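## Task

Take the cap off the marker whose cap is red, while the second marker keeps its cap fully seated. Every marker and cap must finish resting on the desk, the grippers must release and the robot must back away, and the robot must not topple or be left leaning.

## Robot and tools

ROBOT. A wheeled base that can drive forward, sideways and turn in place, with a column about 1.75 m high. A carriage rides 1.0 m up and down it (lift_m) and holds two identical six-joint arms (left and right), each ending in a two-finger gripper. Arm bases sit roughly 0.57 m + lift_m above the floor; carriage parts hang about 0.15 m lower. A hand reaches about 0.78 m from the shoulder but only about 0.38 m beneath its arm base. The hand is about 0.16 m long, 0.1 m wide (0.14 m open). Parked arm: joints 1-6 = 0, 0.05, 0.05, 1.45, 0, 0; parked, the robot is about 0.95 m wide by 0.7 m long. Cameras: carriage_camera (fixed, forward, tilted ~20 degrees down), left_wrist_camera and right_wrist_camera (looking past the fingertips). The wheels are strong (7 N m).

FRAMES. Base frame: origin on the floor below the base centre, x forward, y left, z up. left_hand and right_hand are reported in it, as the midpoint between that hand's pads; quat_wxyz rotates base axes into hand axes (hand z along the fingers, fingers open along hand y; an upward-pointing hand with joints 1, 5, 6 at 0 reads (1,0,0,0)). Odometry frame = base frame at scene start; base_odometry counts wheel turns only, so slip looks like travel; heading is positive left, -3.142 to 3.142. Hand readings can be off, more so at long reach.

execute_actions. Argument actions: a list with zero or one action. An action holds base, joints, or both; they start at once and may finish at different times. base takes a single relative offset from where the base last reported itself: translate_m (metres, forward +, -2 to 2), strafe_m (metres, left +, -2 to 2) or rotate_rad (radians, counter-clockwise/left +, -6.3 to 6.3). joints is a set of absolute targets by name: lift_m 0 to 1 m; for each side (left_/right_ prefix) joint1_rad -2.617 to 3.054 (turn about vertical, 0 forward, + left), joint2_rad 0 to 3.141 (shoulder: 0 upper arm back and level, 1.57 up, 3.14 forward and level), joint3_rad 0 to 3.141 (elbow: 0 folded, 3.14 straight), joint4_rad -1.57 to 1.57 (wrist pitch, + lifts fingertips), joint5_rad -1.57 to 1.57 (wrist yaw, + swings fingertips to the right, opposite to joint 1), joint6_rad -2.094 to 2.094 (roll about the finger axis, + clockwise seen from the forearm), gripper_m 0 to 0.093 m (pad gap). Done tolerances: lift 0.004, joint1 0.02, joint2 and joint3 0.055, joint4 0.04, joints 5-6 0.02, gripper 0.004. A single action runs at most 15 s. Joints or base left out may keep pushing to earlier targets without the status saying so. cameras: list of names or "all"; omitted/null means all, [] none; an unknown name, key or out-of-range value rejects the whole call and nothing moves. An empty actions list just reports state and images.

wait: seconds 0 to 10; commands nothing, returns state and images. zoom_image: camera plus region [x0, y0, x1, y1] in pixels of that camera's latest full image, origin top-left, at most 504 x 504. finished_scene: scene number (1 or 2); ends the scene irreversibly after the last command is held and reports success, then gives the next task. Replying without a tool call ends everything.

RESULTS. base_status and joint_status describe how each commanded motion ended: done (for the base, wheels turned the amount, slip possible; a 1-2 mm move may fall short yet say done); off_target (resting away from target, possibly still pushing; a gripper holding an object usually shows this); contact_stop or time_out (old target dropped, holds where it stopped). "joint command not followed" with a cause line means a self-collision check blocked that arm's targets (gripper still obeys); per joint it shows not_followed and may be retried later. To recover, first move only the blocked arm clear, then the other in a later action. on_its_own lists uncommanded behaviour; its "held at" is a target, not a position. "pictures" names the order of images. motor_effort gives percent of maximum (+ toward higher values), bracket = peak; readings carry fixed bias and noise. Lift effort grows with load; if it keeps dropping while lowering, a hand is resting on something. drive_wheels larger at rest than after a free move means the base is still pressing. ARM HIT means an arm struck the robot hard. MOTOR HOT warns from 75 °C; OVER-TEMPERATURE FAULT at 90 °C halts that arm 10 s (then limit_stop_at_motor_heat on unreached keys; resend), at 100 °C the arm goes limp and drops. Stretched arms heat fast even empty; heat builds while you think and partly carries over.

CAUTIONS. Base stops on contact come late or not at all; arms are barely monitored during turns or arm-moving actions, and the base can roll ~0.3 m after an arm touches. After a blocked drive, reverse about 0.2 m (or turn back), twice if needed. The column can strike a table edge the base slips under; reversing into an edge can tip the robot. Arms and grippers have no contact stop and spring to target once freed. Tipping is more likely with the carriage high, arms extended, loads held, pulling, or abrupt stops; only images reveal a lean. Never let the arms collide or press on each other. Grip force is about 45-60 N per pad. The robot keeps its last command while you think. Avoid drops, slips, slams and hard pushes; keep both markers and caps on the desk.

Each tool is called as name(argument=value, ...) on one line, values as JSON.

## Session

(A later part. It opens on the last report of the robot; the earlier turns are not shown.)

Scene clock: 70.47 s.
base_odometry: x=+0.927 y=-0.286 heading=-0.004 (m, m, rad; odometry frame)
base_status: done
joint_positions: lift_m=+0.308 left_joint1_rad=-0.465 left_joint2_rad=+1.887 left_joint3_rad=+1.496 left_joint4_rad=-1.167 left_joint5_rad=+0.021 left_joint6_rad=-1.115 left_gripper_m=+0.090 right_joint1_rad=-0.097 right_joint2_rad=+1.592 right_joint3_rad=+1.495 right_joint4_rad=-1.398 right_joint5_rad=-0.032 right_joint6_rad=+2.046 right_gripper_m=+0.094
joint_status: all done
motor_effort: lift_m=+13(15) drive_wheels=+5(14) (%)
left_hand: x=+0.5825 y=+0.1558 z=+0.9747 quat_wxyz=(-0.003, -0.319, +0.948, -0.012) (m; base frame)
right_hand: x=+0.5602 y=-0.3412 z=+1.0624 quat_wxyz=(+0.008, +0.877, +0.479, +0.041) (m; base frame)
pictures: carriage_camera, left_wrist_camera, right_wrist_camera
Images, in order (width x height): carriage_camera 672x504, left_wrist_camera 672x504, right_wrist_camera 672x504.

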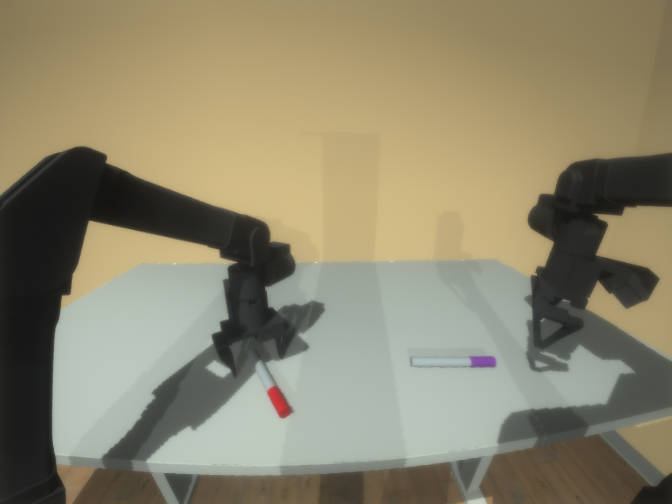

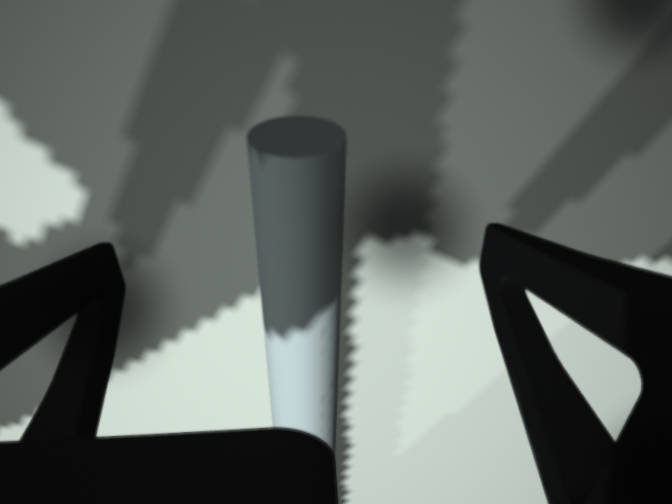

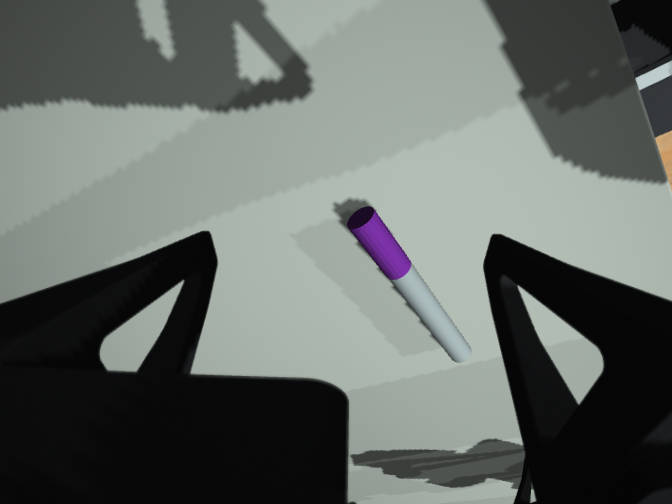

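execute_actions(actions=[{"joints":{"left_gripper_m":0.0,"lift_m":0.311}}], cameras=["left_wrist_camera"])

execute_actions(actions=[{"joints":{"lift_m":0.4}}], cameras=[])

execute_actions(actions=[{"joints":{"left_joint1_rad":-0.57,"left_joint2_rad":2.2,"left_joint3_rad":1.95,"left_joint4_rad":-1.32,"left_joint6_rad":-2.09,"right_joint1_rad":0.35,"right_joint2_rad":2.3,"right_joint3_rad":2.1,"right_joint4_rad":-1.37,"right_joint5_rad":-0.35,"right_joint6_rad":2.09}}])

Scene clock: 76.13 s.
base_odometry: x=+0.927 y=-0.286 heading=-0.004 (m, m, rad; odometry frame)
base_status: not commanded
joint_positions: lift_m=+0.311 left_joint1_rad=-0.465 left_joint2_rad=+1.888 left_joint3_rad=+1.496 left_joint4_rad=-1.166 left_joint5_rad=+0.016 left_joint6_rad=-1.115 left_gripper_m=+0.018 right_joint1_rad=-0.097 right_joint2_rad=+1.592 right_joint3_rad=+1.495 right_joint4_rad=-1.398 right_joint5_rad=-0.032 right_joint6_rad=+2.046 right_gripper_m=+0.094
joint_status: left_gripper_m off_target (ended at +0.018, target +0.000); the others done
motor_effort: lift_m=+17(19) drive_wheels=+5(6) (%)
left_hand: x=+0.5830 y=+0.1564 z=+0.9767 quat_wxyz=(-0.001, -0.319, +0.948, -0.011) (m; base frame)
right_hand: x=+0.5603 y=-0.3412 z=+1.0648 quat_wxyz=(+0.009, +0.877, +0.479, +0.041) (m; base frame)
pictures: left_wrist_camera
Images, in order (width x height): left_wrist_camera 672x504.

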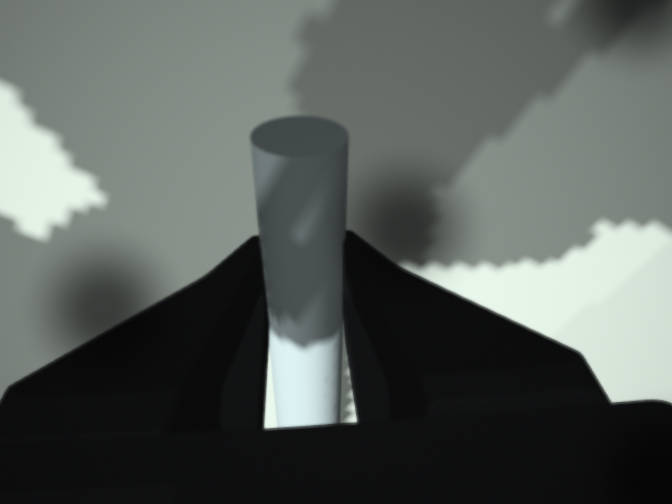

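Scene clock: 77.03 s.
base_odometry: x=+0.927 y=-0.286 heading=-0.004 (m, m, rad; odometry frame)
base_status: not commanded
joint_positions: lift_m=+0.400 left_joint1_rad=-0.465 left_joint2_rad=+1.893 left_joint3_rad=+1.496 left_joint4_rad=-1.166 left_joint5_rad=+0.013 left_joint6_rad=-1.115 left_gripper_m=+0.018 right_joint1_rad=-0.097 right_joint2_rad=+1.592 right_joint3_rad=+1.495 right_joint4_rad=-1.398 right_joint5_rad=-0.032 right_joint6_rad=+2.046 right_gripper_m=+0.094
joint_status: all done
motor_effort: lift_m=+17(21) drive_wheels=+5(6) (%)
left_hand: x=+0.5831 y=+0.1570 z=+1.0639 quat_wxyz=(-0.002, -0.319, +0.948, -0.007) (m; base frame)
right_hand: x=+0.5603 y=-0.3412 z=+1.1539 quat_wxyz=(+0.009, +0.877, +0.479, +0.041) (m; base frame)
pictures: none
No camera images: the call's "cameras" was empty. Leave "cameras" out to get every camera's image.

Scene clock: 78.47 s.
base_odometry: x=+0.927 y=-0.286 heading=-0.004 (m, m, rad; odometry frame)
base_status: not commanded
joint_positions: lift_m=+0.400 left_joint1_rad=-0.576 left_joint2_rad=+2.200 left_joint3_rad=+1.934 left_joint4_rad=-1.313 left_joint5_rad=+0.010 left_joint6_rad=-2.084 left_gripper_m=+0.018 right_joint1_rad=+0.356 right_joint2_rad=+2.285 right_joint3_rad=+2.085 right_joint4_rad=-1.362 right_joint5_rad=-0.345 right_joint6_rad=+2.086 right_gripper_m=+0.094
joint_status: all done
motor_effort: lift_m=+17(17) drive_wheels=+5(6) (%)
left_hand: x=+0.6230 y=+0.0849 z=+1.0598 quat_wxyz=(-0.006, -0.684, +0.729, +0.003) (m; base frame)
right_hand: x=+0.6658 y=-0.1078 z=+1.0726 quat_wxyz=(-0.160, +0.749, +0.640, +0.063) (m; base frame)
pictures: carriage_camera, left_wrist_camera, right_wrist_camera
Images, in order (width x height): carriage_camera 672x504, left_wrist_camera 672x504, right_wrist_camera 672x504.

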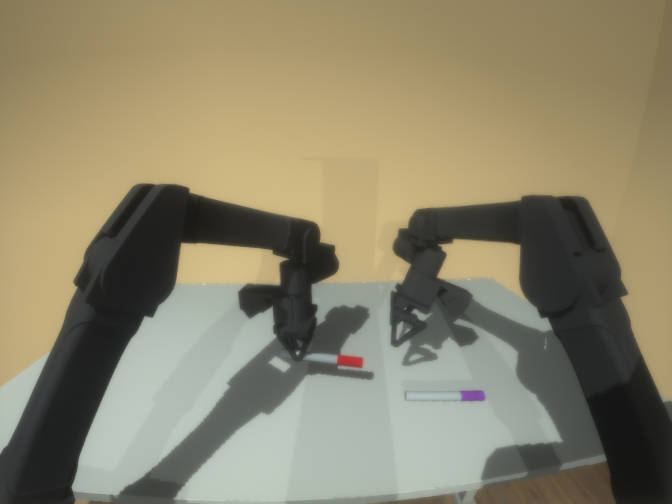

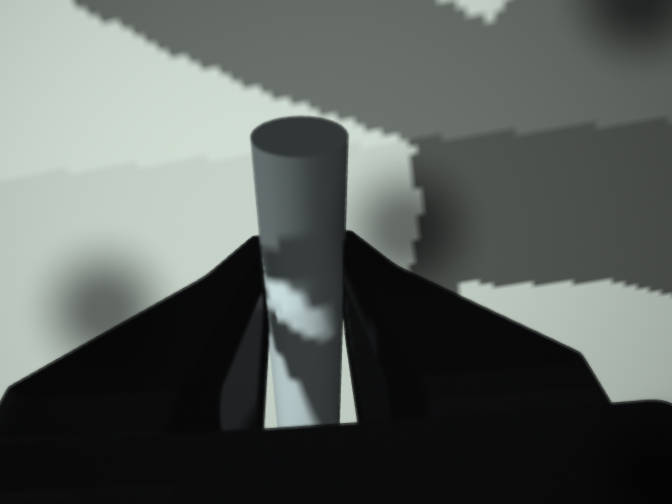

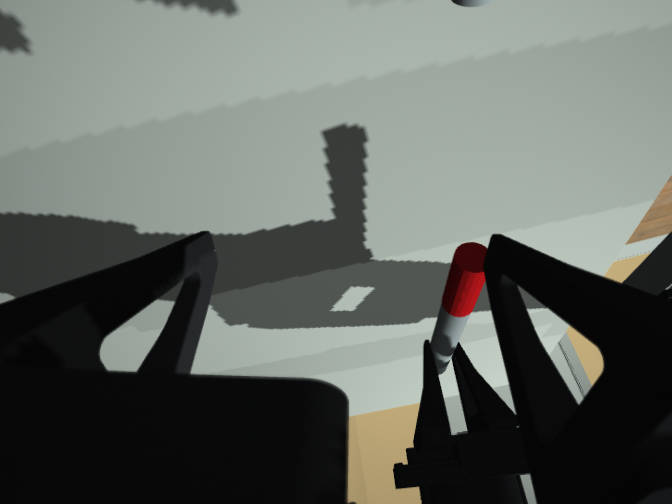

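execute_actions(actions=[{"joints":{"right_joint1_rad":0.47,"right_joint3_rad":1.98,"right_joint4_rad":-1.24,"right_joint5_rad":-0.5}}])

Scene clock: 81.07 s.
base_odometry: x=+0.927 y=-0.286 heading=-0.004 (m, m, rad; odometry frame)
base_status: not commanded
joint_positions: lift_m=+0.400 left_joint1_rad=-0.576 left_joint2_rad=+2.200 left_joint3_rad=+1.934 left_joint4_rad=-1.313 left_joint5_rad=+0.010 left_joint6_rad=-2.084 left_gripper_m=+0.018 right_joint1_rad=+0.478 right_joint2_rad=+2.285 right_joint3_rad=+1.996 right_joint4_rad=-1.245 right_joint5_rad=-0.497 right_joint6_rad=+2.086 right_gripper_m=+0.094
joint_status: all done
motor_effort: lift_m=+17(17) drive_wheels=+5(5) (%)
left_hand: x=+0.6230 y=+0.0849 z=+1.0598 quat_wxyz=(-0.006, -0.684, +0.729, +0.003) (m; base frame)
right_hand: x=+0.6317 y=-0.0370 z=+1.0609 quat_wxyz=(-0.230, +0.695, +0.676, +0.087) (m; base frame)
pictures: carriage_camera, left_wrist_camera, right_wrist_camera
Images, in order (width x height): carriage_camera 672x504, left_wrist_camera 672x504, right_wrist_camera 672x504.

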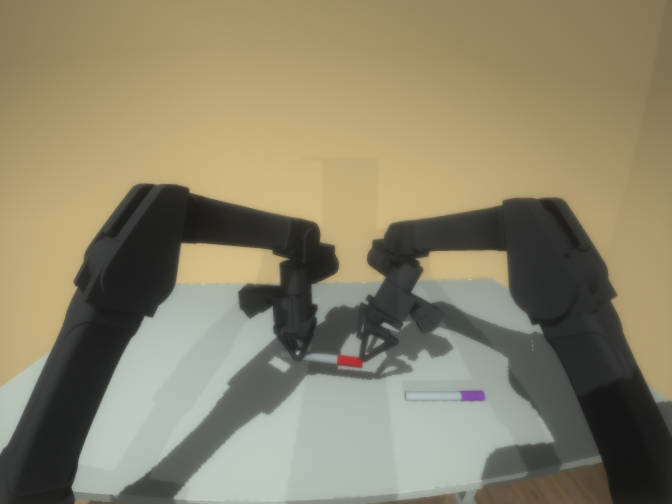

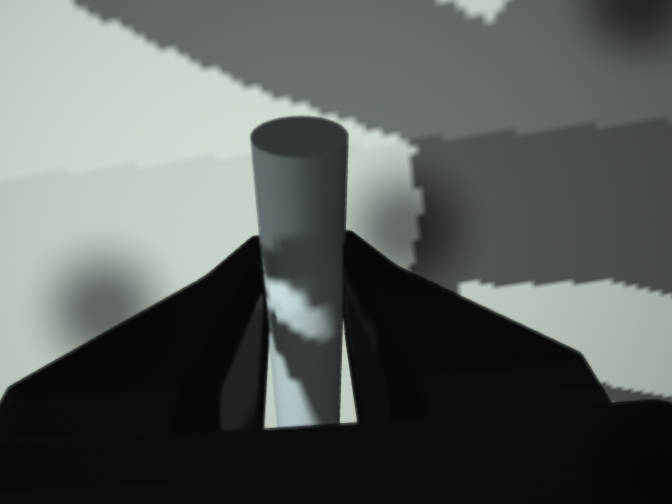

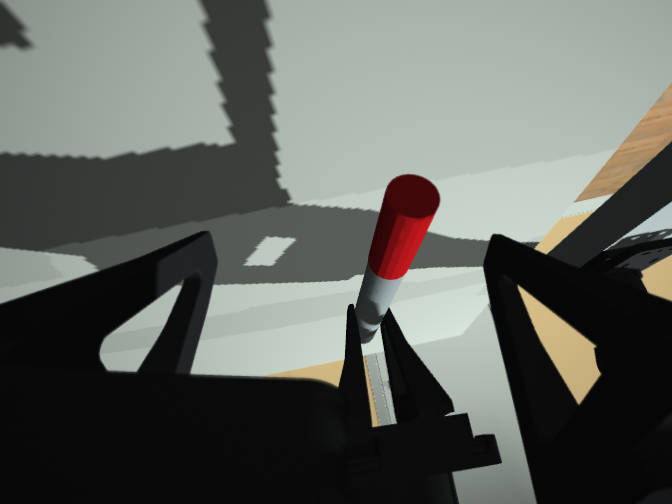

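execute_actions(actions=[{"joints":{"right_joint1_rad":0.51,"right_joint3_rad":1.9,"right_joint4_rad":-1.16,"right_gripper_m":0.06}}])

zoom_image(camera="carriage_camera", region=[260,230,460,400])

Scene clock: 83.40 s.
base_odometry: x=+0.927 y=-0.286 heading=-0.004 (m, m, rad; odometry frame)
base_status: not commanded
joint_positions: lift_m=+0.400 left_joint1_rad=-0.576 left_joint2_rad=+2.200 left_joint3_rad=+1.934 left_joint4_rad=-1.313 left_joint5_rad=+0.010 left_joint6_rad=-2.084 left_gripper_m=+0.018 right_joint1_rad=+0.506 right_joint2_rad=+2.285 right_joint3_rad=+1.915 right_joint4_rad=-1.166 right_joint5_rad=-0.497 right_joint6_rad=+2.086 right_gripper_m=+0.060
joint_status: all done
motor_effort: lift_m=+17(17) drive_wheels=+5(5) (%)
left_hand: x=+0.6230 y=+0.0849 z=+1.0598 quat_wxyz=(-0.006, -0.684, +0.729, +0.003) (m; base frame)
right_hand: x=+0.6219 y=-0.0281 z=+1.0407 quat_wxyz=(-0.232, +0.686, +0.685, +0.083) (m; base frame)
pictures: carriage_camera, left_wrist_camera, right_wrist_camera
Images, in order (width x height): carriage_camera 672x504, left_wrist_camera 672x504, right_wrist_camera 672x504.

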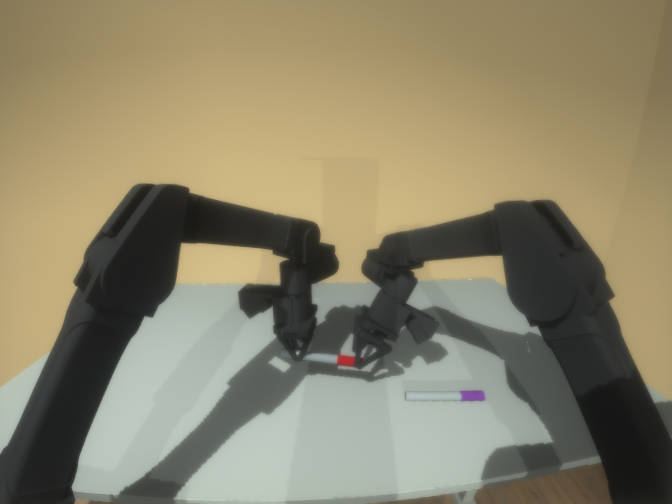

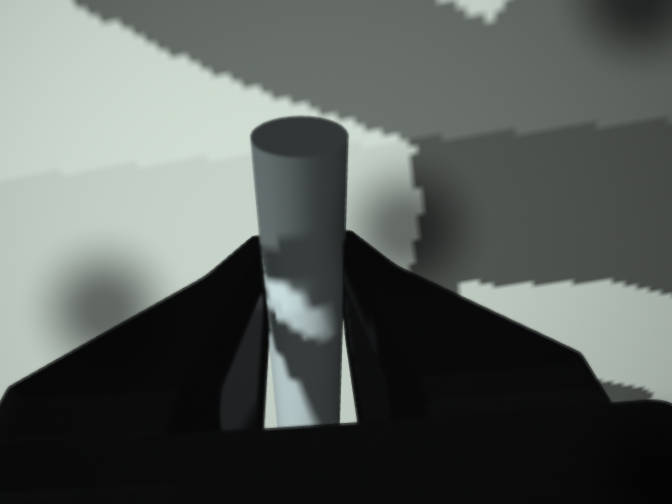

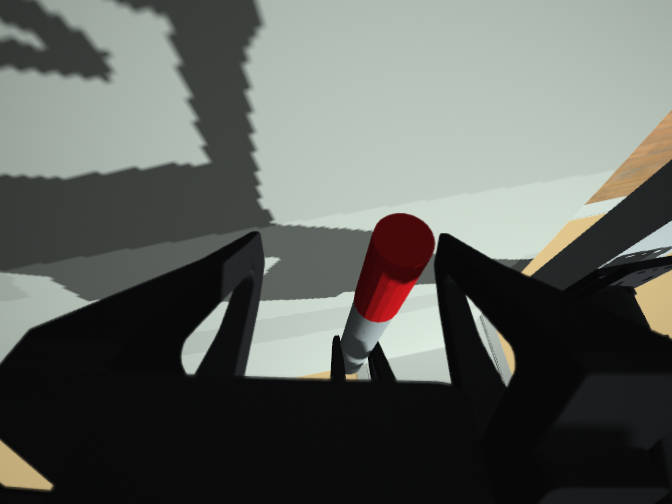

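Region (260, 230, 460, 400) of carriage_camera's 672x504 image, scaled by 2.520, with more detail than that image has; it fills the top 428 rows of this view, and the rest is white.

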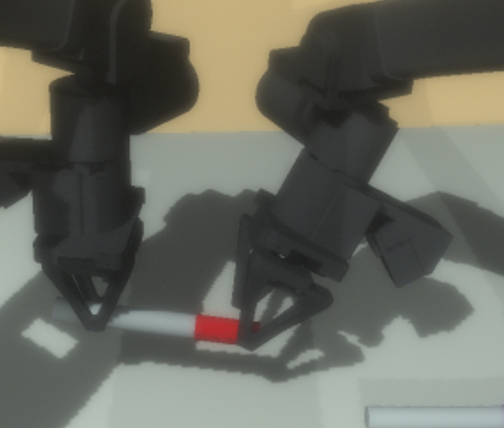

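execute_actions(actions=[{"joints":{"right_joint1_rad":0.55,"right_joint6_rad":2.0,"right_joint3_rad":1.88,"right_gripper_m":0.04}}])

execute_actions(actions=[{"joints":{"right_gripper_m":0.0}}])

zoom_image(camera="carriage_camera", region=[260,230,460,400])

Scene clock: 86.47 s.
base_odometry: x=+0.927 y=-0.286 heading=-0.004 (m, m, rad; odometry frame)
base_status: not commanded
joint_positions: lift_m=+0.400 left_joint1_rad=-0.576 left_joint2_rad=+2.200 left_joint3_rad=+1.934 left_joint4_rad=-1.313 left_joint5_rad=+0.008 left_joint6_rad=-2.085 left_gripper_m=+0.018 right_joint1_rad=+0.549 right_joint2_rad=+2.285 right_joint3_rad=+1.900 right_joint4_rad=-1.164 right_joint5_rad=-0.497 right_joint6_rad=+2.003 right_gripper_m=+0.040
joint_status: all done
motor_effort: lift_m=+17(17) drive_wheels=+5(5) (%)
left_hand: x=+0.6232 y=+0.0852 z=+1.0597 quat_wxyz=(-0.005, -0.685, +0.729, +0.003) (m; base frame)
right_hand: x=+0.6060 y=-0.0148 z=+1.0367 quat_wxyz=(-0.232, +0.642, +0.726, +0.081) (m; base frame)
pictures: carriage_camera, left_wrist_camera, right_wrist_camera
Images, in order (width x height): carriage_camera 672x504, left_wrist_camera 672x504, right_wrist_camera 672x504.

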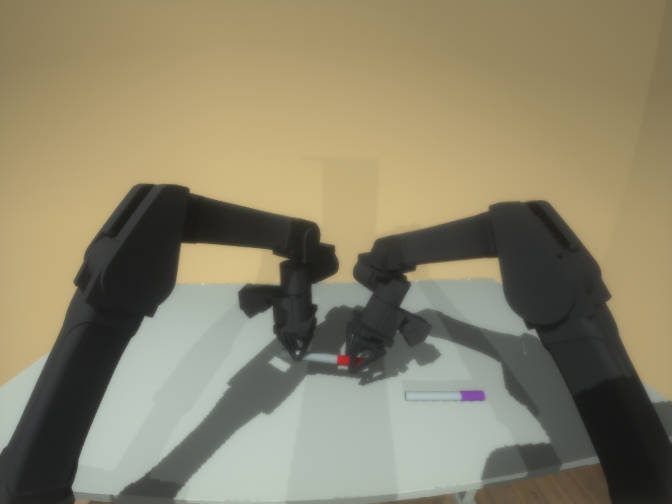

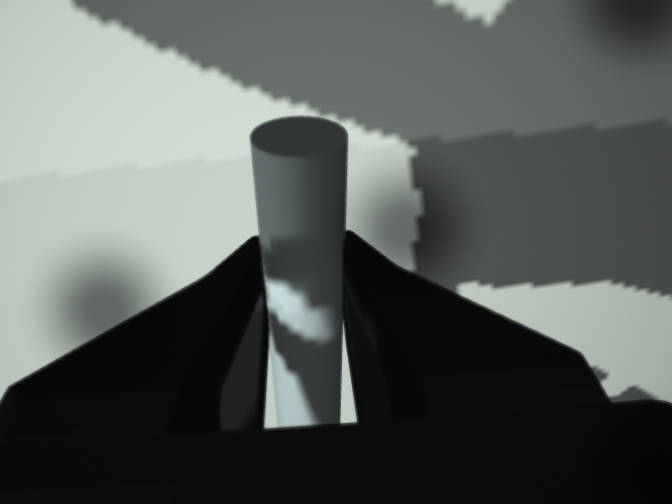

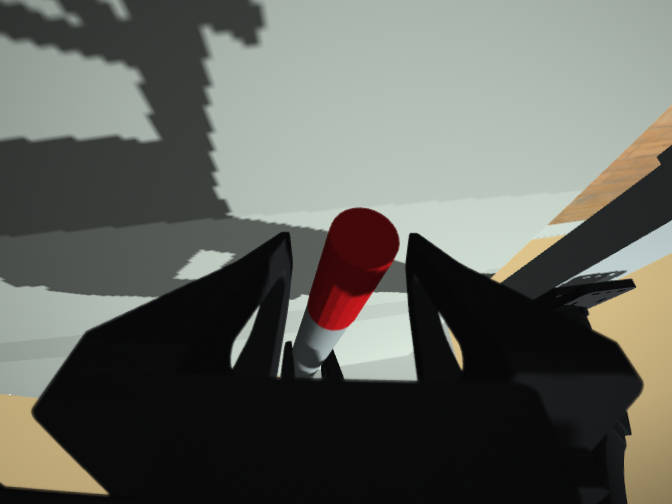

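Scene clock: 87.03 s.
base_odometry: x=+0.927 y=-0.286 heading=-0.004 (m, m, rad; odometry frame)
base_status: not commanded
joint_positions: lift_m=+0.400 left_joint1_rad=-0.576 left_joint2_rad=+2.200 left_joint3_rad=+1.934 left_joint4_rad=-1.322 left_joint5_rad=+0.014 left_joint6_rad=-2.093 left_gripper_m=+0.018 right_joint1_rad=+0.549 right_joint2_rad=+2.285 right_joint3_rad=+1.900 right_joint4_rad=-1.155 right_joint5_rad=-0.494 right_joint6_rad=+2.011 right_gripper_m=+0.019
joint_status: right_gripper_m off_target (ended at +0.019, target +0.000)
motor_effort: lift_m=+17(17) drive_wheels=+5(5) (%)
left_hand: x=+0.6208 y=+0.0854 z=+1.0598 quat_wxyz=(-0.009, -0.688, +0.726, +0.007) (m; base frame)
right_hand: x=+0.6079 y=-0.0143 z=+1.0365 quat_wxyz=(-0.230, +0.645, +0.724, +0.084) (m; base frame)
pictures: carriage_camera, left_wrist_camera, right_wrist_camera
Images, in order (width x height): carriage_camera 672x504, left_wrist_camera 672x504, right_wrist_camera 672x504.

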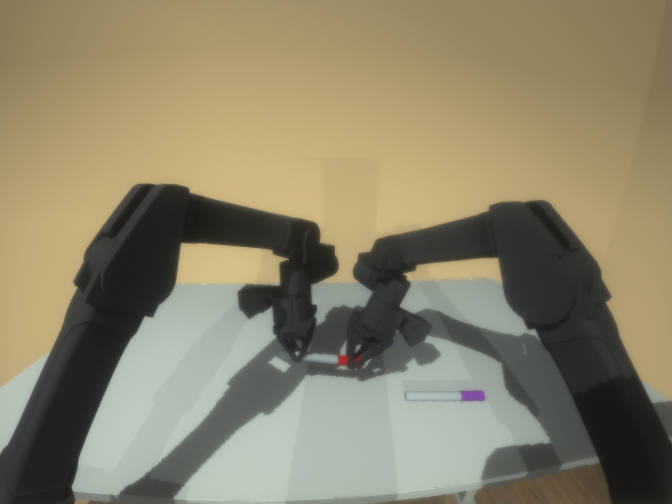

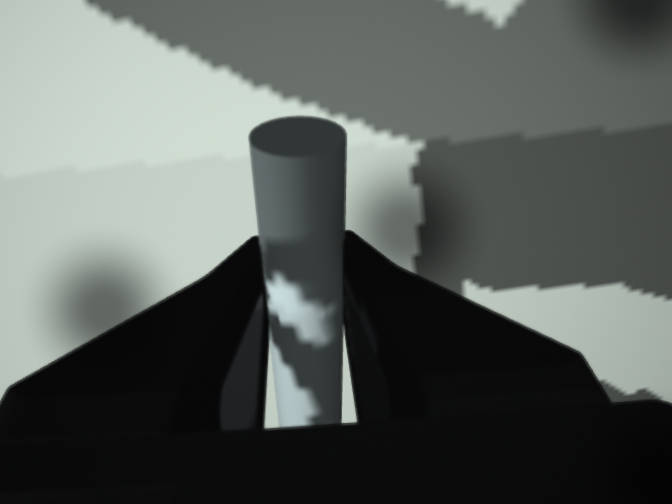

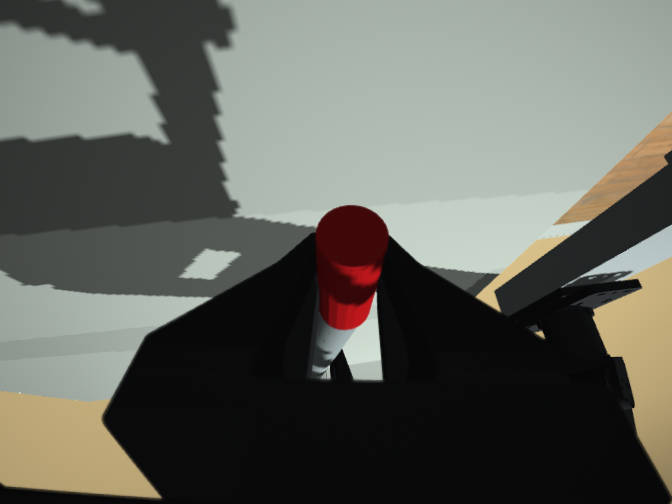

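Region (260, 230, 460, 400) of carriage_camera's 672x504 image, scaled by 2.520, with more detail than that image has; it fills the top 428 rows of this view, and the rest is white.

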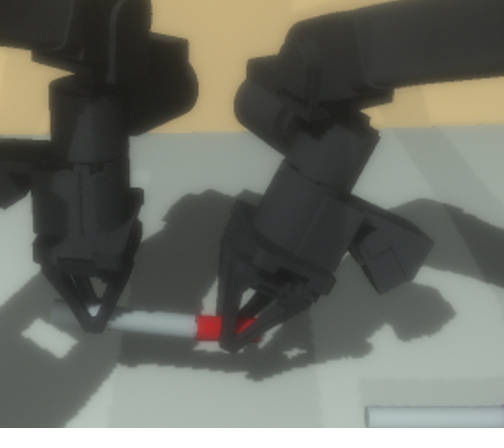

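execute_actions(actions=[{"joints":{"right_joint1_rad":0.47,"left_joint1_rad":-0.47,"right_joint4_rad":-1.21,"left_joint4_rad":-1.37,"left_joint5_rad":-0.07,"right_joint5_rad":-0.43,"right_joint6_rad":1.95,"left_joint6_rad":-2.0}}])

Scene clock: 90.63 s.
base_odometry: x=+0.927 y=-0.286 heading=-0.004 (m, m, rad; odometry frame)
base_status: not commanded
joint_positions: lift_m=+0.400 left_joint1_rad=-0.523 left_joint2_rad=+2.200 left_joint3_rad=+1.940 left_joint4_rad=-1.272 left_joint5_rad=+0.080 left_joint6_rad=-2.029 left_gripper_m=+0.018 right_joint1_rad=+0.519 right_joint2_rad=+2.285 right_joint3_rad=+1.900 right_joint4_rad=-1.099 right_joint5_rad=-0.513 right_joint6_rad=+1.984 right_gripper_m=+0.019
joint_status: left_joint1_rad off_target (ended at -0.523, target -0.470); left_joint4_rad off_target (ended at -1.273, target -1.370); left_joint5_rad off_target (ended at +0.080, target -0.070); left_joint6_rad off_target (ended at -2.029, target -2.000); right_joint1_rad off_target (ended at +0.519, target +0.470); right_joint4_rad off_target (ended at -1.099, target -1.210); right_joint5_rad off_target (ended at -0.513, target -0.430); right_joint6_rad off_target (ended at +1.984, target +1.950)
motor_effort: lift_m=+17(17) drive_wheels=+5(5) (%)
left_hand: x=+0.6388 y=+0.0879 z=+1.0620 quat_wxyz=(-0.033, -0.683, +0.729, -0.030) (m; base frame)
right_hand: x=+0.6263 y=-0.0159 z=+1.0388 quat_wxyz=(-0.227, +0.638, +0.726, +0.119) (m; base frame)
pictures: carriage_camera, left_wrist_camera, right_wrist_camera
Images, in order (width x height): carriage_camera 672x504, left_wrist_camera 672x504, right_wrist_camera 672x504.

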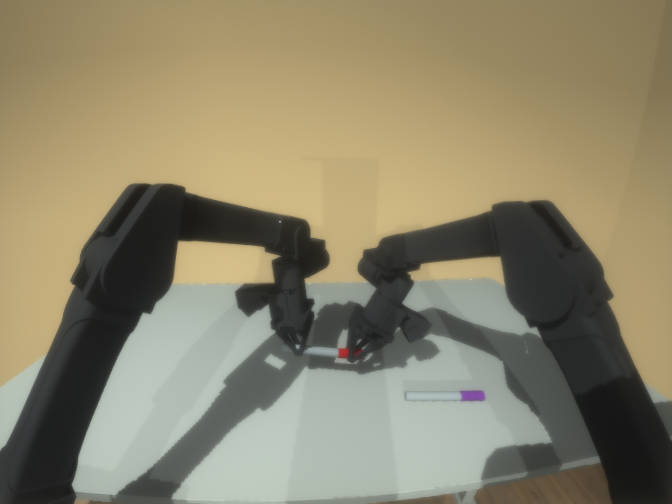

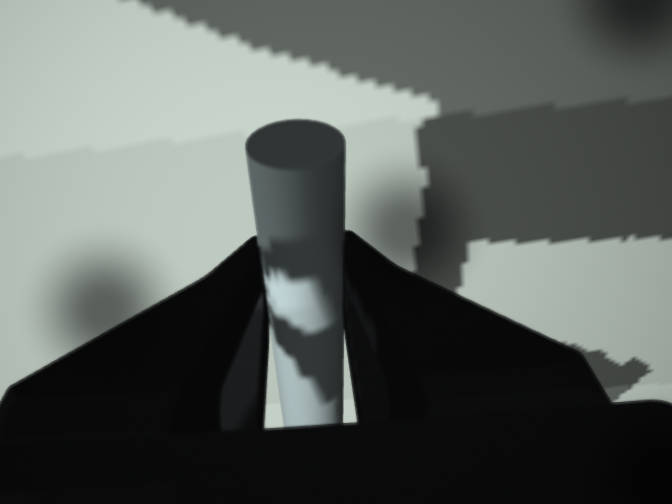

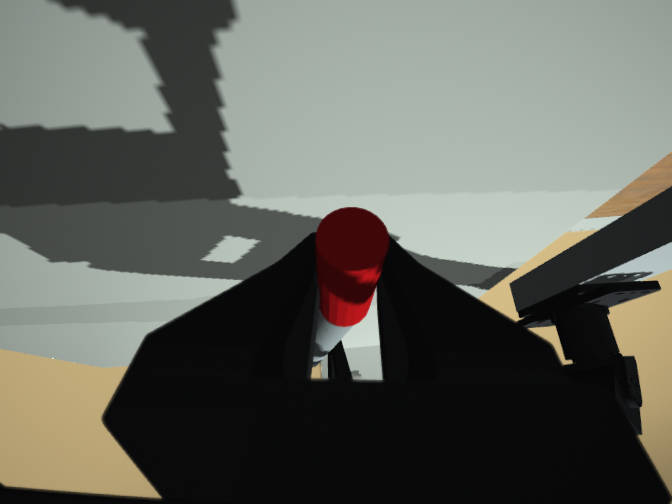

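execute_actions(actions=[{"joints":{"right_joint1_rad":0.41,"left_joint1_rad":-0.41,"right_joint4_rad":-1.35,"left_joint4_rad":-1.5,"left_joint5_rad":-0.25,"right_joint5_rad":-0.28,"right_joint6_rad":1.95,"left_joint6_rad":-2.0,"lift_m":0.42}}])

Scene clock: 94.20 s.
base_odometry: x=+0.927 y=-0.286 heading=-0.004 (m, m, rad; odometry frame)
base_status: not commanded
joint_positions: lift_m=+0.420 left_joint1_rad=-0.403 left_joint2_rad=+2.199 left_joint3_rad=+1.940 left_joint4_rad=-1.485 left_joint5_rad=-0.241 left_joint6_rad=-2.008 left_gripper_m=+0.018 right_joint1_rad=+0.401 right_joint2_rad=+2.286 right_joint3_rad=+1.900 right_joint4_rad=-1.341 right_joint5_rad=-0.291 right_joint6_rad=+1.955 right_gripper_m=+0.018
joint_status: all done
motor_effort: lift_m=+17(20) drive_wheels=-11(7) (%)
left_hand: x=+0.6381 y=+0.2045 z=+1.0907 quat_wxyz=(+0.082, -0.704, +0.695, +0.123) (m; base frame)
right_hand: x=+0.6211 y=-0.1142 z=+1.0458 quat_wxyz=(-0.163, +0.699, +0.696, -0.016) (m; base frame)
pictures: carriage_camera, left_wrist_camera, right_wrist_camera
Images, in order (width x height): carriage_camera 672x504, left_wrist_camera 672x504, right_wrist_camera 672x504.

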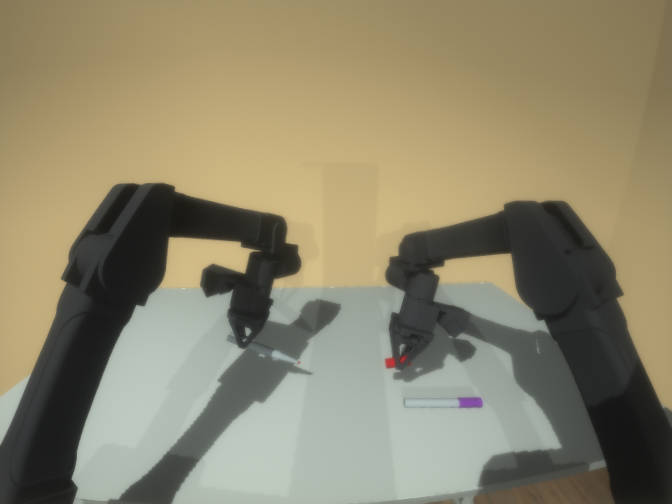

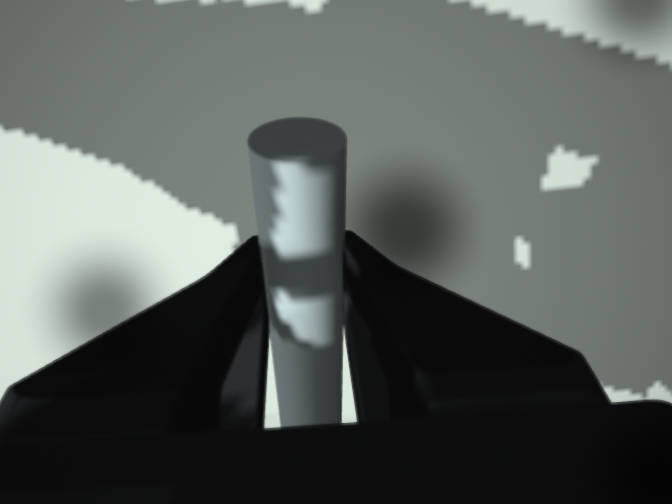

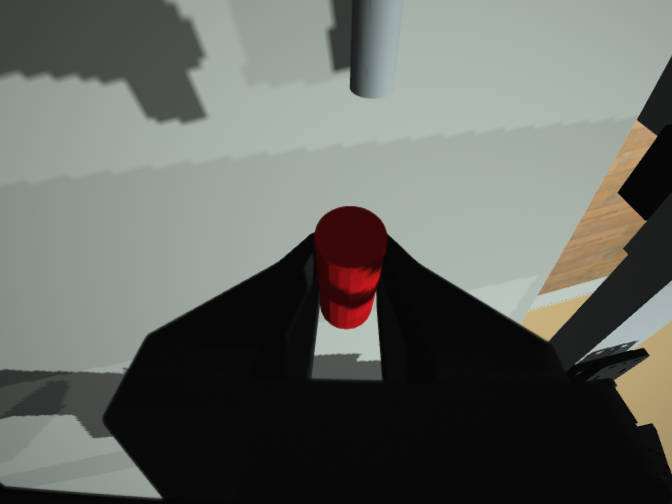

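execute_actions(actions=[{"joints":{"right_joint3_rad":1.98,"right_joint4_rad":-1.22,"left_joint4_rad":-1.31,"left_joint5_rad":0.03,"right_joint5_rad":-0.5,"lift_m":0.33}}])

execute_actions(actions=[{"joints":{"lift_m":0.315}}])

Scene clock: 98.87 s.
base_odometry: x=+0.927 y=-0.286 heading=-0.004 (m, m, rad; odometry frame)
base_status: not commanded
joint_positions: lift_m=+0.330 left_joint1_rad=-0.403 left_joint2_rad=+2.201 left_joint3_rad=+1.940 left_joint4_rad=-1.318 left_joint5_rad=+0.024 left_joint6_rad=-2.007 left_gripper_m=+0.018 right_joint1_rad=+0.401 right_joint2_rad=+2.289 right_joint3_rad=+1.976 right_joint4_rad=-1.218 right_joint5_rad=-0.491 right_joint6_rad=+1.954 right_gripper_m=+0.018
joint_status: all done
motor_effort: lift_m=+14(15) drive_wheels=+5(5) (%)
left_hand: x=+0.6570 y=+0.1472 z=+0.9915 quat_wxyz=(-0.013, -0.719, +0.695, +0.000) (m; base frame)
right_hand: x=+0.6534 y=-0.0661 z=+0.9842 quat_wxyz=(-0.217, +0.676, +0.695, +0.111) (m; base frame)
pictures: carriage_camera, left_wrist_camera, right_wrist_camera
Images, in order (width x height): carriage_camera 672x504, left_wrist_camera 672x504, right_wrist_camera 672x504.

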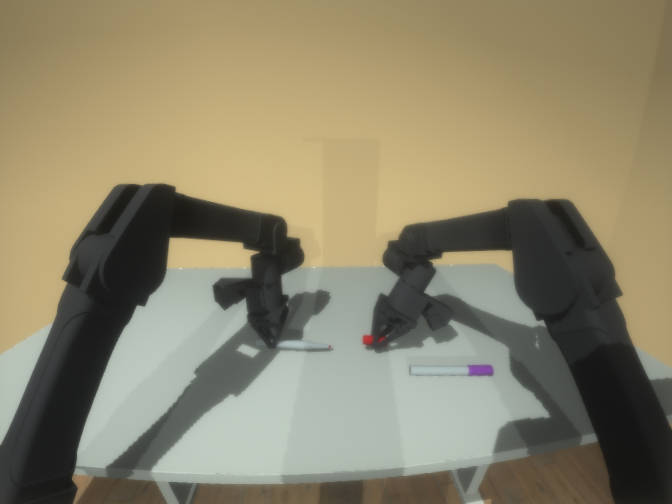

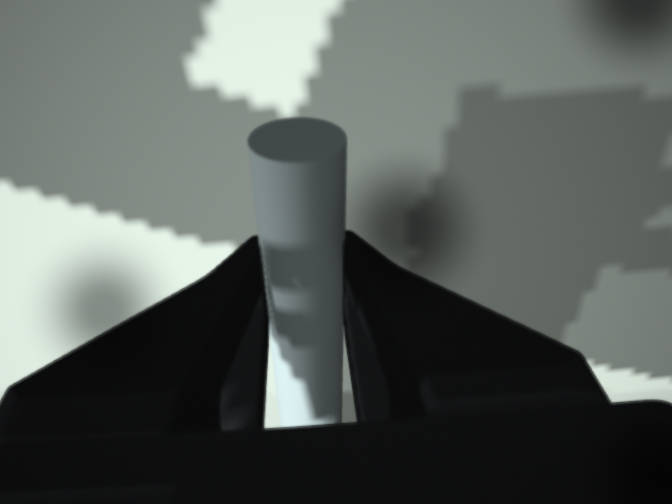

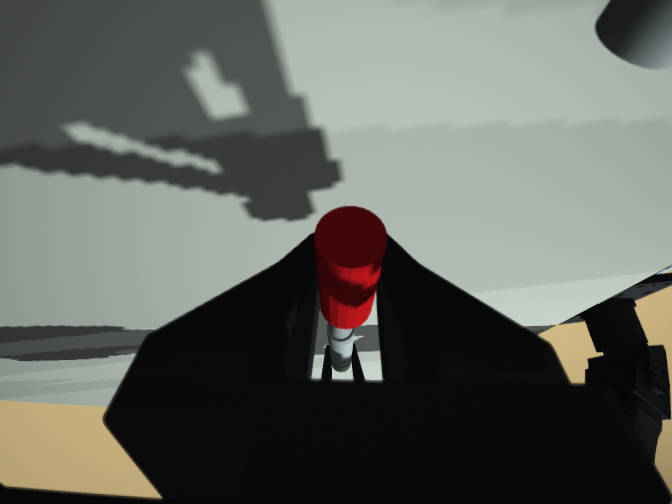

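Scene clock: 99.60 s.
base_odometry: x=+0.927 y=-0.286 heading=-0.004 (m, m, rad; odometry frame)
base_status: not commanded
joint_positions: lift_m=+0.315 left_joint1_rad=-0.403 left_joint2_rad=+2.195 left_joint3_rad=+1.942 left_joint4_rad=-1.317 left_joint5_rad=+0.031 left_joint6_rad=-2.006 left_gripper_m=+0.018 right_joint1_rad=+0.401 right_joint2_rad=+2.291 right_joint3_rad=+1.976 right_joint4_rad=-1.217 right_joint5_rad=-0.495 right_joint6_rad=+1.953 right_gripper_m=+0.018
joint_status: all done
motor_effort: lift_m=+14(15) drive_wheels=-11(5) (%)
left_hand: x=+0.6574 y=+0.1457 z=+0.9796 quat_wxyz=(-0.014, -0.718, +0.696, -0.006) (m; base frame)
right_hand: x=+0.6532 y=-0.0655 z=+0.9686 quat_wxyz=(-0.219, +0.676, +0.695, +0.111) (m; base frame)
pictures: carriage_camera, left_wrist_camera, right_wrist_camera
Images, in order (width x height): carriage_camera 672x504, left_wrist_camera 672x504, right_wrist_camera 672x504.

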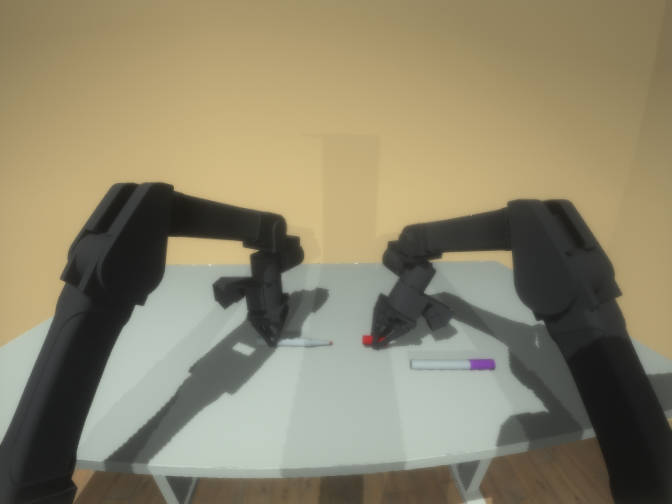

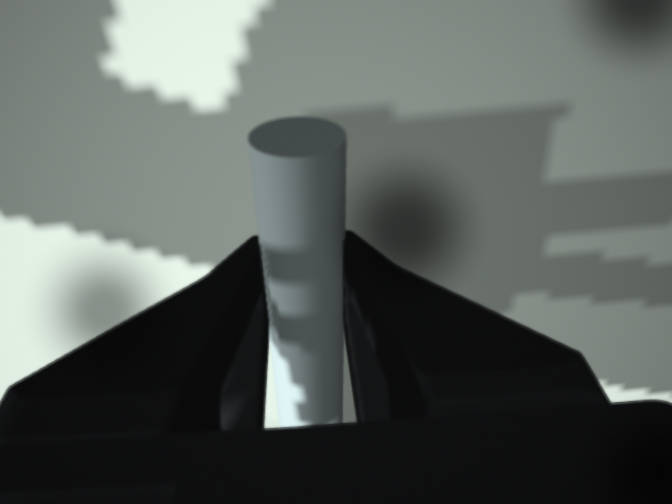

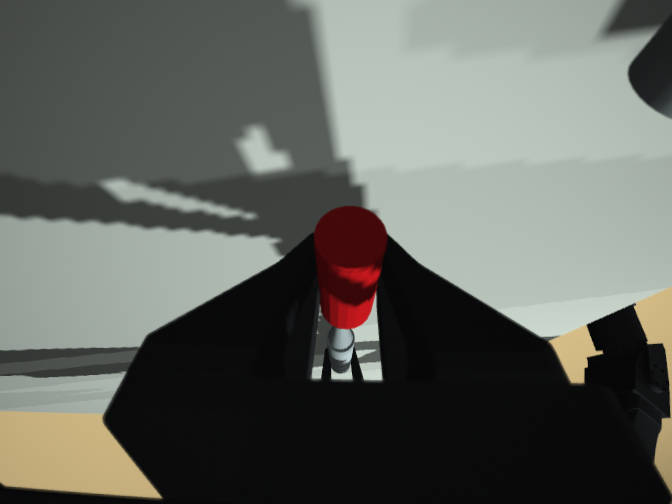

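execute_actions(actions=[{"joints":{"left_gripper_m":0.045,"right_gripper_m":0.045}}], cameras=[])

execute_actions(actions=[{"joints":{"lift_m":0.4}}], cameras=[])

execute_actions(actions=[{"base":{"translate_m":-0.4},"joints":{"lift_m":0.5,"left_joint1_rad":0,"right_joint1_rad":0,"left_joint2_rad":0.8,"right_joint2_rad":0.8,"left_joint3_rad":0.8,"right_joint3_rad":0.8}}], cameras=["carriage_camera"])

Scene clock: 103.17 s.
base_odometry: x=+0.927 y=-0.286 heading=-0.004 (m, m, rad; odometry frame)
base_status: not commanded
joint_positions: lift_m=+0.315 left_joint1_rad=-0.403 left_joint2_rad=+2.195 left_joint3_rad=+1.942 left_joint4_rad=-1.316 left_joint5_rad=+0.032 left_joint6_rad=-2.005 left_gripper_m=+0.045 right_joint1_rad=+0.401 right_joint2_rad=+2.291 right_joint3_rad=+1.976 right_joint4_rad=-1.217 right_joint5_rad=-0.503 right_joint6_rad=+1.953 right_gripper_m=+0.045
joint_status: all done
motor_effort: lift_m=+14(14) drive_wheels=+5(5) (%)
left_hand: x=+0.6575 y=+0.1455 z=+0.9796 quat_wxyz=(-0.015, -0.718, +0.696, -0.006) (m; base frame)
right_hand: x=+0.6528 y=-0.0645 z=+0.9692 quat_wxyz=(-0.223, +0.675, +0.695, +0.112) (m; base frame)
pictures: none
No camera images: the call's "cameras" was empty. Leave "cameras" out to get every camera's image.

Scene clock: 104.03 s.
base_odometry: x=+0.927 y=-0.286 heading=-0.004 (m, m, rad; odometry frame)
base_status: not commanded
joint_positions: lift_m=+0.400 left_joint1_rad=-0.403 left_joint2_rad=+2.198 left_joint3_rad=+1.942 left_joint4_rad=-1.315 left_joint5_rad=+0.032 left_joint6_rad=-2.005 left_gripper_m=+0.045 right_joint1_rad=+0.401 right_joint2_rad=+2.293 right_joint3_rad=+1.976 right_joint4_rad=-1.217 right_joint5_rad=-0.503 right_joint6_rad=+1.953 right_gripper_m=+0.045
joint_status: all done
motor_effort: lift_m=+17(20) drive_wheels=+4(5) (%)
left_hand: x=+0.6577 y=+0.1454 z=+1.0629 quat_wxyz=(-0.015, -0.718, +0.696, -0.006) (m; base frame)
right_hand: x=+0.6528 y=-0.0645 z=+1.0531 quat_wxyz=(-0.223, +0.675, +0.695, +0.112) (m; base frame)
pictures: none
No camera images: the call's "cameras" was empty. Leave "cameras" out to get every camera's image.

Scene clock: 106.97 s.
base_odometry: x=+0.527 y=-0.285 heading=-0.004 (m, m, rad; odometry frame)
base_status: done
joint_positions: lift_m=+0.500 left_joint1_rad=-0.001 left_joint2_rad=+0.812 left_joint3_rad=+0.818 left_joint4_rad=-1.308 left_joint5_rad=+0.024 left_joint6_rad=-2.005 left_gripper_m=+0.045 right_joint1_rad=-0.003 right_joint2_rad=+0.810 right_joint3_rad=+0.819 right_joint4_rad=-1.216 right_joint5_rad=-0.501 right_joint6_rad=+1.953 right_gripper_m=+0.045
joint_status: all done
motor_effort: lift_m=+16(20) drive_wheels=-4(15) (%)
left_hand: x=+0.4154 y=+0.3138 z=+1.2151 quat_wxyz=(+0.062, -0.834, +0.535, -0.120) (m; base frame)
right_hand: x=+0.4296 y=-0.2359 z=+1.2424 quat_wxyz=(-0.104, +0.765, +0.570, +0.282) (m; base frame)
pictures: carriage_camera
Images, in order (width x height): carriage_camera 672x504.

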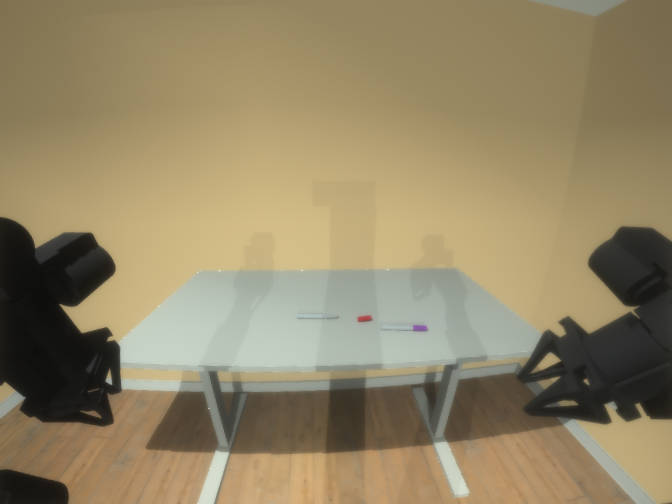

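finished_scene(scene=1)

The scene is finished: the task was done.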